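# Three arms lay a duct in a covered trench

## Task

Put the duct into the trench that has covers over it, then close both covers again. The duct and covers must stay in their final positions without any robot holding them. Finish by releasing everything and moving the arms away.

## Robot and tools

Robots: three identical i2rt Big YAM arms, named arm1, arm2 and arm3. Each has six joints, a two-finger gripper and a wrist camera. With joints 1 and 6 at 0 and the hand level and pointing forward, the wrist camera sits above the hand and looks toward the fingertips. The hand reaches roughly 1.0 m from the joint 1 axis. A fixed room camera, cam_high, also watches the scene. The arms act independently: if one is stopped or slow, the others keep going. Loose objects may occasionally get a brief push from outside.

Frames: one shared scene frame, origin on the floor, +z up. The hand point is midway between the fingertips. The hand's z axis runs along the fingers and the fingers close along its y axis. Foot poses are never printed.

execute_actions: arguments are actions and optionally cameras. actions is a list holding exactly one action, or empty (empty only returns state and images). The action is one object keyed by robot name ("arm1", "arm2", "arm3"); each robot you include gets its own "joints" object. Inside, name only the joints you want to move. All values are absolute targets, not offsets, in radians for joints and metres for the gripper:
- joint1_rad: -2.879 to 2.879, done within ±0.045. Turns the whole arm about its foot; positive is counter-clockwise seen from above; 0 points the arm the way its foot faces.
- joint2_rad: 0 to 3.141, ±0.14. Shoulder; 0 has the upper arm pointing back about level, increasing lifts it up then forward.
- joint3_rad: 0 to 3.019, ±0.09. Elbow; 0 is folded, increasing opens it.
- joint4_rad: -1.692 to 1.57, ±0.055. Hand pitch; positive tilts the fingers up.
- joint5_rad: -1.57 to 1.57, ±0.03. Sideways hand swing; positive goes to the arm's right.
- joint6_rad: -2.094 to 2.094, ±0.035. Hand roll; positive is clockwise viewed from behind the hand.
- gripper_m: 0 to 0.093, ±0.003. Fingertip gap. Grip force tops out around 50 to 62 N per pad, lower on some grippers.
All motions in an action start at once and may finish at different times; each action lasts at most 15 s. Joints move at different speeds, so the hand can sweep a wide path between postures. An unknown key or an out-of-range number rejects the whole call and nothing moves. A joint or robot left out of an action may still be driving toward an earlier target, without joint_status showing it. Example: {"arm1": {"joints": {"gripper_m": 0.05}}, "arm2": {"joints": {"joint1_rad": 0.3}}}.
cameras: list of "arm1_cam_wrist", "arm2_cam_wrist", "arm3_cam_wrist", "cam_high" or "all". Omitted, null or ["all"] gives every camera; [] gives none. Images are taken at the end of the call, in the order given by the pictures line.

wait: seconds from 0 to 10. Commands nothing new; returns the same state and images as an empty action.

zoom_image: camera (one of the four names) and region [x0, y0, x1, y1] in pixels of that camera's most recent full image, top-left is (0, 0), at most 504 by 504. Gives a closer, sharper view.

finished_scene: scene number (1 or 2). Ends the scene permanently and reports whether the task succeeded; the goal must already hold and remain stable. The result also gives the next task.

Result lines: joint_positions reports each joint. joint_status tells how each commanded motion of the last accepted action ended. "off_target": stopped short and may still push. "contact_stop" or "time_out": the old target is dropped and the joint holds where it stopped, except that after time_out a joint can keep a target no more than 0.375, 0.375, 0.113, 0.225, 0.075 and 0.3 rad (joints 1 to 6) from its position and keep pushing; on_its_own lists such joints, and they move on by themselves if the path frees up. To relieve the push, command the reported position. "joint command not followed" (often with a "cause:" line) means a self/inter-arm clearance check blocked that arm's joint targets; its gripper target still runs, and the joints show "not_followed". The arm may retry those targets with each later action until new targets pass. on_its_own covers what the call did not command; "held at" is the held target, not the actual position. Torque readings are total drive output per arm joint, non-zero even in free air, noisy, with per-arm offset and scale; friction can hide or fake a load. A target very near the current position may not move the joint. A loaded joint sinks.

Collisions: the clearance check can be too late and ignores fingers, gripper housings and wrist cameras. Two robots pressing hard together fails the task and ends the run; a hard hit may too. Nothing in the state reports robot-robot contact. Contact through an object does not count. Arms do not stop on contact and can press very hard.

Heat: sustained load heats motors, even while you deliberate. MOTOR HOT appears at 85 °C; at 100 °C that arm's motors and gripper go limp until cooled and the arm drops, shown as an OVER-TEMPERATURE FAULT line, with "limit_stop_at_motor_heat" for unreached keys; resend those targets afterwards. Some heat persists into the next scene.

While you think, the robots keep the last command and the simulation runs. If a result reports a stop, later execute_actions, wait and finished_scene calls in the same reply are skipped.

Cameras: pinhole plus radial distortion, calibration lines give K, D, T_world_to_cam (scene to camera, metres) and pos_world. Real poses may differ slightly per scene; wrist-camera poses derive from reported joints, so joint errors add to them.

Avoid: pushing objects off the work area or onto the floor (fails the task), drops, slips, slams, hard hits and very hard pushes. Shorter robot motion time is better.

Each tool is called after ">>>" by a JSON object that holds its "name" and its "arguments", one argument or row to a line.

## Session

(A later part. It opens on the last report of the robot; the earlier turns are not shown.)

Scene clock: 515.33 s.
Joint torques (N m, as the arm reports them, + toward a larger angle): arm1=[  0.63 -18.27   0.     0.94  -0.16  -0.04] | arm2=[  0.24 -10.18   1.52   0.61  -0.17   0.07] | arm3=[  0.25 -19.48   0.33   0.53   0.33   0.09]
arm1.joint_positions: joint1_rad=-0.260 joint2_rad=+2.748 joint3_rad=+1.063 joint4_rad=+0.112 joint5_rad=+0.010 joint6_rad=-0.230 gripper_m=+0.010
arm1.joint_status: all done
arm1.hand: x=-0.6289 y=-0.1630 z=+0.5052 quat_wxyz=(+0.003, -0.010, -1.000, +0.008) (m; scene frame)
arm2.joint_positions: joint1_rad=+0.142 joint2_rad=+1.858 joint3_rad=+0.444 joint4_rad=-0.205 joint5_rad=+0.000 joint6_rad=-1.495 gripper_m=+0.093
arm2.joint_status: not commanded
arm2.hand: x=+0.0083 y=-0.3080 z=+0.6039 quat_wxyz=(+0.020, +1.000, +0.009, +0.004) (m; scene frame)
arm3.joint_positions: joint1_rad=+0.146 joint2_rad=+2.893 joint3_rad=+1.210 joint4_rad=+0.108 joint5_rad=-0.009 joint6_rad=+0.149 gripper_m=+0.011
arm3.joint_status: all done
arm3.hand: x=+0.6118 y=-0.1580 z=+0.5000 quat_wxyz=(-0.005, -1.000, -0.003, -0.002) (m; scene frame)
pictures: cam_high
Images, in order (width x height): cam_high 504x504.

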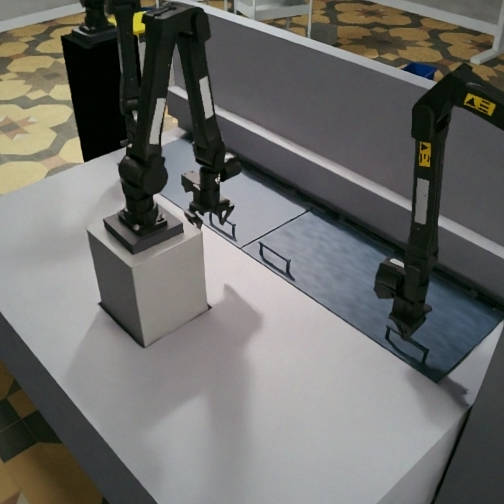

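>>> {"name": "execute_actions", "arguments": {
  "actions": [
    {"arm1":{"joints":{"gripper_m":0.06}},"arm3":{"joints":{"gripper_m":0.06}}}
  ],
  "cameras": ["arm1_cam_wrist","arm3_cam_wrist"]
}}

>>> {"name": "execute_actions", "arguments": {
  "actions": [
    {"arm1":{"joints":{"joint2_rad":2.64,"joint3_rad":0.99,"joint4_rad":0.085}},"arm3":{"joints":{"joint2_rad":2.79,"joint3_rad":1.12,"joint4_rad":0.10}}}
  ],
  "cameras": []
}}

>>> {"name": "execute_actions", "arguments": {
  "actions": [
    {"arm1":{"joints":{"joint2_rad":2.41,"joint3_rad":0.84,"joint4_rad":0.0}},"arm3":{"joints":{"joint2_rad":2.56,"joint3_rad":0.94,"joint4_rad":0.05}}}
  ],
  "cameras": ["cam_high"]
}}

Scene clock: 521.47 s.
Joint torques (N m, as the arm reports them, + toward a larger angle): arm1=[  1.27 -17.93  -0.53   0.87  -0.01  -0.05] | arm2=[ 0.07 -9.94  1.54  0.56 -0.16  0.06] | arm3=[  0.13 -19.8   -0.89   0.62   0.07   0.09]
arm1.joint_positions: joint1_rad=-0.260 joint2_rad=+2.748 joint3_rad=+1.072 joint4_rad=+0.113 joint5_rad=+0.005 joint6_rad=-0.230 gripper_m=+0.060
arm1.joint_status: all done
arm1.hand: x=-0.6231 y=-0.1637 z=+0.5049 quat_wxyz=(-0.002, -0.010, -1.000, +0.007) (m; scene frame)
arm2.joint_positions: joint1_rad=+0.142 joint2_rad=+1.858 joint3_rad=+0.444 joint4_rad=-0.205 joint5_rad=+0.000 joint6_rad=-1.495 gripper_m=+0.093
arm2.joint_status: not commanded
arm2.hand: x=+0.0083 y=-0.3080 z=+0.6039 quat_wxyz=(+0.020, +1.000, +0.009, +0.004) (m; scene frame)
arm3.joint_positions: joint1_rad=+0.146 joint2_rad=+2.892 joint3_rad=+1.229 joint4_rad=+0.108 joint5_rad=-0.002 joint6_rad=+0.150 gripper_m=+0.060
arm3.joint_status: all done
arm3.hand: x=+0.5996 y=-0.1588 z=+0.4995 quat_wxyz=(-0.003, -1.000, -0.003, +0.009) (m; scene frame)
pictures: arm1_cam_wrist, arm3_cam_wrist
camera_calibration (this result's frames):
arm1_cam_wrist: T_world_to_cam=[[-0.00515735, -0.999811, 0.0187264, -0.173902], [-0.811242, 0.0151326, 0.584515, -0.792183], [-0.584688, -0.0121771, -0.811167, 0.171271], [0, 0, 0, 1]] pos_world=[-0.543408, -0.159796, 0.605229]
arm3_cam_wrist: T_world_to_cam=[[-0.0147304, 0.999891, 0.000972564, 0.170289], [0.830039, 0.0116858, 0.557583, -0.770201], [0.557511, 0.00902071, -0.83012, 0.202402], [0, 0, 0, 1]] pos_world=[0.528964, -0.163096, 0.597304]
Images, in order (width x height): arm1_cam_wrist 504x504, arm3_cam_wrist 504x504.

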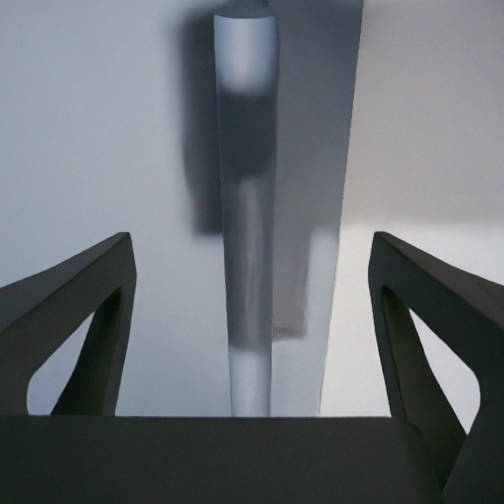

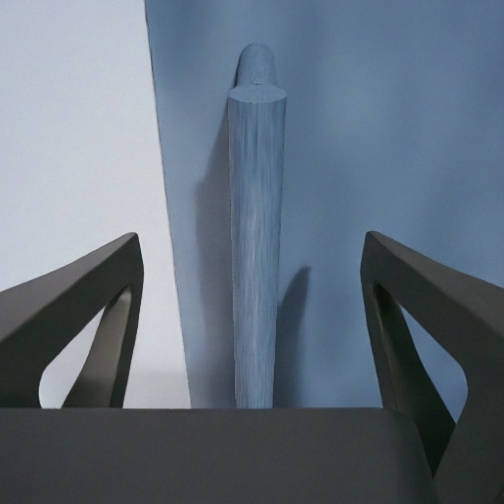

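Scene clock: 522.30 s.
Joint torques (N m, as the arm reports them, + toward a larger angle): arm1=[  0.62 -17.97  -1.25   0.29  -0.02  -0.06] | arm2=[ 0.06 -9.75  1.48  0.59 -0.17  0.06] | arm3=[  0.17 -18.81  -1.32  -0.01   0.07   0.08]
arm1.joint_positions: joint1_rad=-0.260 joint2_rad=+2.647 joint3_rad=+0.993 joint4_rad=+0.090 joint5_rad=+0.005 joint6_rad=-0.230 gripper_m=+0.060
arm1.joint_status: all done
arm1.hand: x=-0.6247 y=-0.1630 z=+0.5415 quat_wxyz=(-0.002, -0.010, -1.000, +0.007) (m; scene frame)
arm2.joint_positions: joint1_rad=+0.142 joint2_rad=+1.858 joint3_rad=+0.444 joint4_rad=-0.205 joint5_rad=+0.000 joint6_rad=-1.495 gripper_m=+0.093
arm2.joint_status: not commanded
arm2.hand: x=+0.0083 y=-0.3080 z=+0.6039 quat_wxyz=(+0.020, +1.000, +0.009, +0.004) (m; scene frame)
arm3.joint_positions: joint1_rad=+0.146 joint2_rad=+2.797 joint3_rad=+1.123 joint4_rad=+0.107 joint5_rad=-0.002 joint6_rad=+0.150 gripper_m=+0.060
arm3.joint_status: all done
arm3.hand: x=+0.6105 y=-0.1571 z=+0.5362 quat_wxyz=(-0.002, -1.000, -0.003, +0.003) (m; scene frame)
pictures: none
No camera images: the call's "cameras" was empty. Leave "cameras" out to get every camera's image.

Scene clock: 523.50 s.
Joint torques (N m, as the arm reports them, + toward a larger angle): arm1=[  0.53 -15.56  -0.22   0.46  -0.01  -0.06] | arm2=[ 0.44 -9.86  1.43  0.56 -0.16  0.04] | arm3=[  0.13 -17.01  -0.81   0.19   0.06   0.08]
arm1.joint_positions: joint1_rad=-0.260 joint2_rad=+2.407 joint3_rad=+0.841 joint4_rad=+0.001 joint5_rad=+0.005 joint6_rad=-0.230 gripper_m=+0.060
arm1.joint_status: all done
arm1.hand: x=-0.6299 y=-0.1610 z=+0.6238 quat_wxyz=(-0.002, -0.010, -1.000, +0.007) (m; scene frame)
arm2.joint_positions: joint1_rad=+0.142 joint2_rad=+1.858 joint3_rad=+0.444 joint4_rad=-0.205 joint5_rad=+0.000 joint6_rad=-1.495 gripper_m=+0.093
arm2.joint_status: not commanded
arm2.hand: x=+0.0083 y=-0.3080 z=+0.6039 quat_wxyz=(+0.020, +1.000, +0.009, +0.004) (m; scene frame)
arm3.joint_positions: joint1_rad=+0.146 joint2_rad=+2.553 joint3_rad=+0.942 joint4_rad=+0.054 joint5_rad=-0.002 joint6_rad=+0.150 gripper_m=+0.060
arm3.joint_status: all done
arm3.hand: x=+0.6110 y=-0.1568 z=+0.6243 quat_wxyz=(-0.003, -1.000, -0.003, +0.008) (m; scene frame)
pictures: cam_high
Images, in order (width x height): cam_high 504x504.

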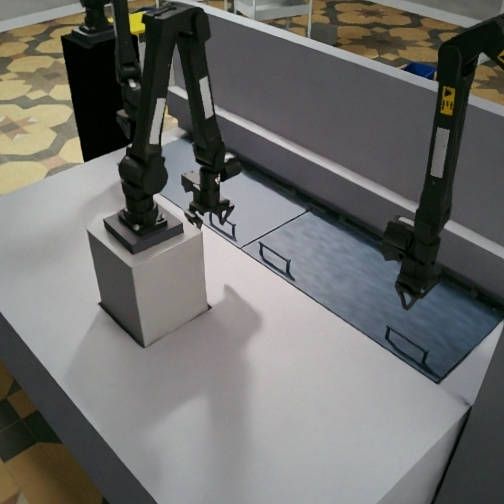

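>>> {"name": "execute_actions", "arguments": {
  "actions": [
    {"arm1":{"joints":{"joint1_rad":-0.8,"joint2_rad":1.6,"joint3_rad":0.8,"joint4_rad":-0.6}},"arm3":{"joints":{"joint1_rad":0.7,"joint2_rad":1.7,"joint3_rad":0.85,"joint4_rad":-0.6}},"arm2":{"joints":{"joint2_rad":1.3,"joint3_rad":0.3,"joint4_rad":-0.35}}}
  ]
}}

Scene clock: 542.13 s.
Joint torques (N m, as the arm reports them, + toward a larger angle): arm1=[  0.66 -14.02   6.59   0.57   0.07  -0.05] | arm2=[ 0.32 -5.86  4.42 -0.07 -0.07  0.13] | arm3=[ -0.12 -14.96   4.88   0.21  -0.03   0.08]
arm1.joint_positions: joint1_rad=-0.801 joint2_rad=+1.605 joint3_rad=+0.797 joint4_rad=-0.593 joint5_rad=+0.003 joint6_rad=-0.230 gripper_m=+0.060
arm1.joint_status: all done
arm1.hand: x=-0.6841 y=-0.3611 z=+0.9075 quat_wxyz=(-0.074, -0.276, -0.957, +0.046) (m; scene frame)
arm2.joint_positions: joint1_rad=+0.141 joint2_rad=+1.309 joint3_rad=+0.298 joint4_rad=-0.336 joint5_rad=-0.001 joint6_rad=-1.497 gripper_m=+0.093
arm2.joint_status: all done
arm2.hand: x=+0.0075 y=-0.3040 z=+0.7027 quat_wxyz=(-0.115, +0.993, +0.010, -0.008) (m; scene frame)
arm3.joint_positions: joint1_rad=+0.701 joint2_rad=+1.703 joint3_rad=+0.850 joint4_rad=-0.591 joint5_rad=+0.000 joint6_rad=+0.150 gripper_m=+0.060
arm3.joint_status: all done
arm3.hand: x=+0.6500 y=-0.3746 z=+0.9334 quat_wxyz=(-0.027, -0.959, -0.276, +0.059) (m; scene frame)
pictures: arm1_cam_wrist, arm2_cam_wrist, arm3_cam_wrist, cam_high
camera_calibration (this result's frames):
arm1_cam_wrist: T_world_to_cam=[[-0.522461, -0.850908, 0.0546888, -0.711876], [-0.749853, 0.489051, 0.445589, -0.734832], [-0.405901, 0.191794, -0.893566, 0.730504], [0, 0, 0, 1]] pos_world=[-0.626431, -0.386476, 1.01912]
arm2_cam_wrist: T_world_to_cam=[[-0.0186022, 0.9786, 0.204928, 0.151008], [0.826455, -0.100302, 0.553997, -0.417666], [0.562696, 0.179669, -0.806903, 0.741146], [0, 0, 0, 1]] pos_world=[-0.0690492, -0.32283, 0.798473]
arm3_cam_wrist: T_world_to_cam=[[-0.539627, 0.841833, -0.010917, 0.679443], [0.744184, 0.483016, 0.461396, -0.729329], [0.393691, 0.240857, -0.887127, 0.783032], [0, 0, 0, 1]] pos_world=[0.601128, -0.4083, 1.03858]
Images, in order (width x height): arm1_cam_wrist 504x504, arm2_cam_wrist 504x504, arm3_cam_wrist 504x504, cam_high 504x504.

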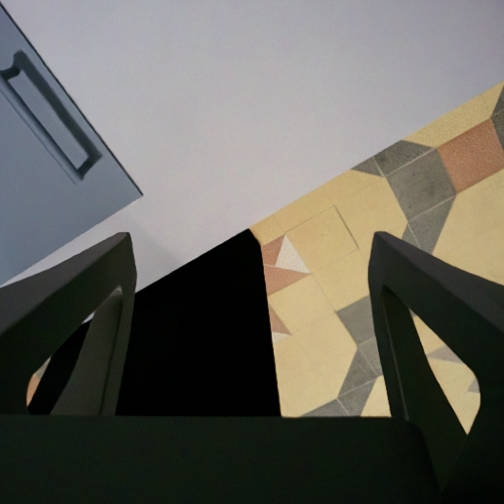

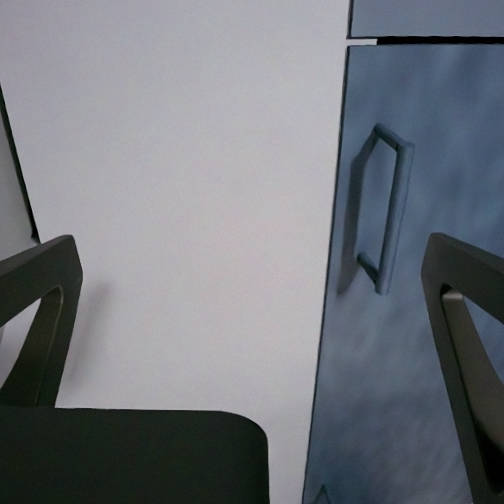

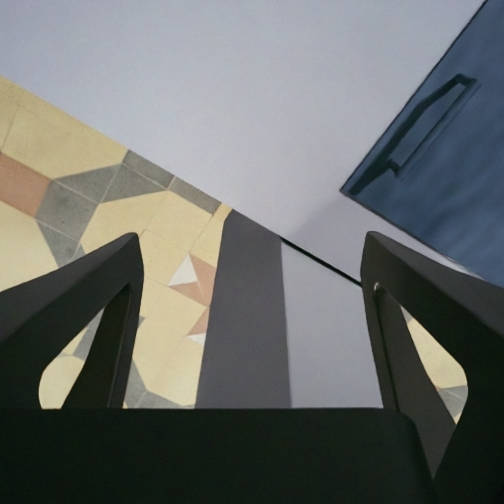

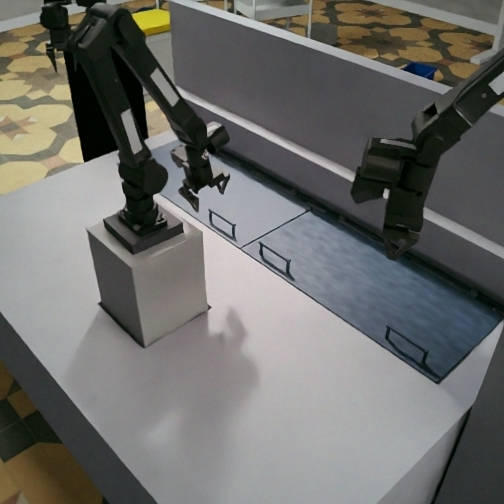

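>>> {"name": "zoom_image", "arguments": {
  "camera": "cam_high",
  "region": [140, 130, 340, 330]
}}

>>> {"name": "zoom_image", "arguments": {
  "camera": "cam_high",
  "region": [330, 250, 504, 424]
}}

Region (140, 130, 340, 330) of cam_high's 504x504 image, scaled by 2.520, with more detail than that image has.

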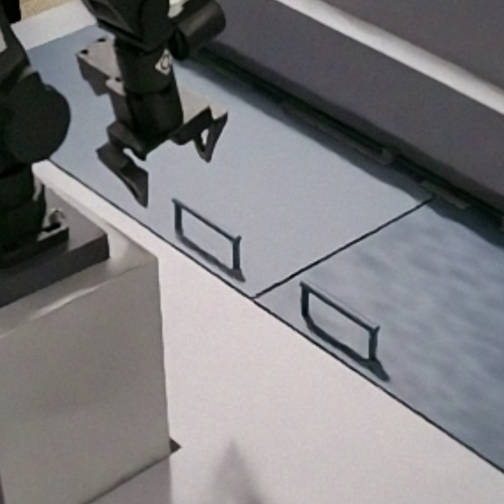

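Region (330, 250, 504, 424) of cam_high's 504x504 image, scaled by 2.897, with more detail than that image has.

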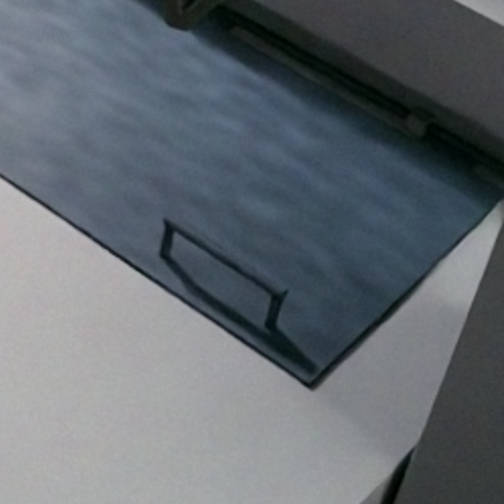

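Both covers are flush and all arms are clear.

>>> {"name": "finished_scene", "arguments": {
  "scene": 1
}}

The scene is finished: the task was done.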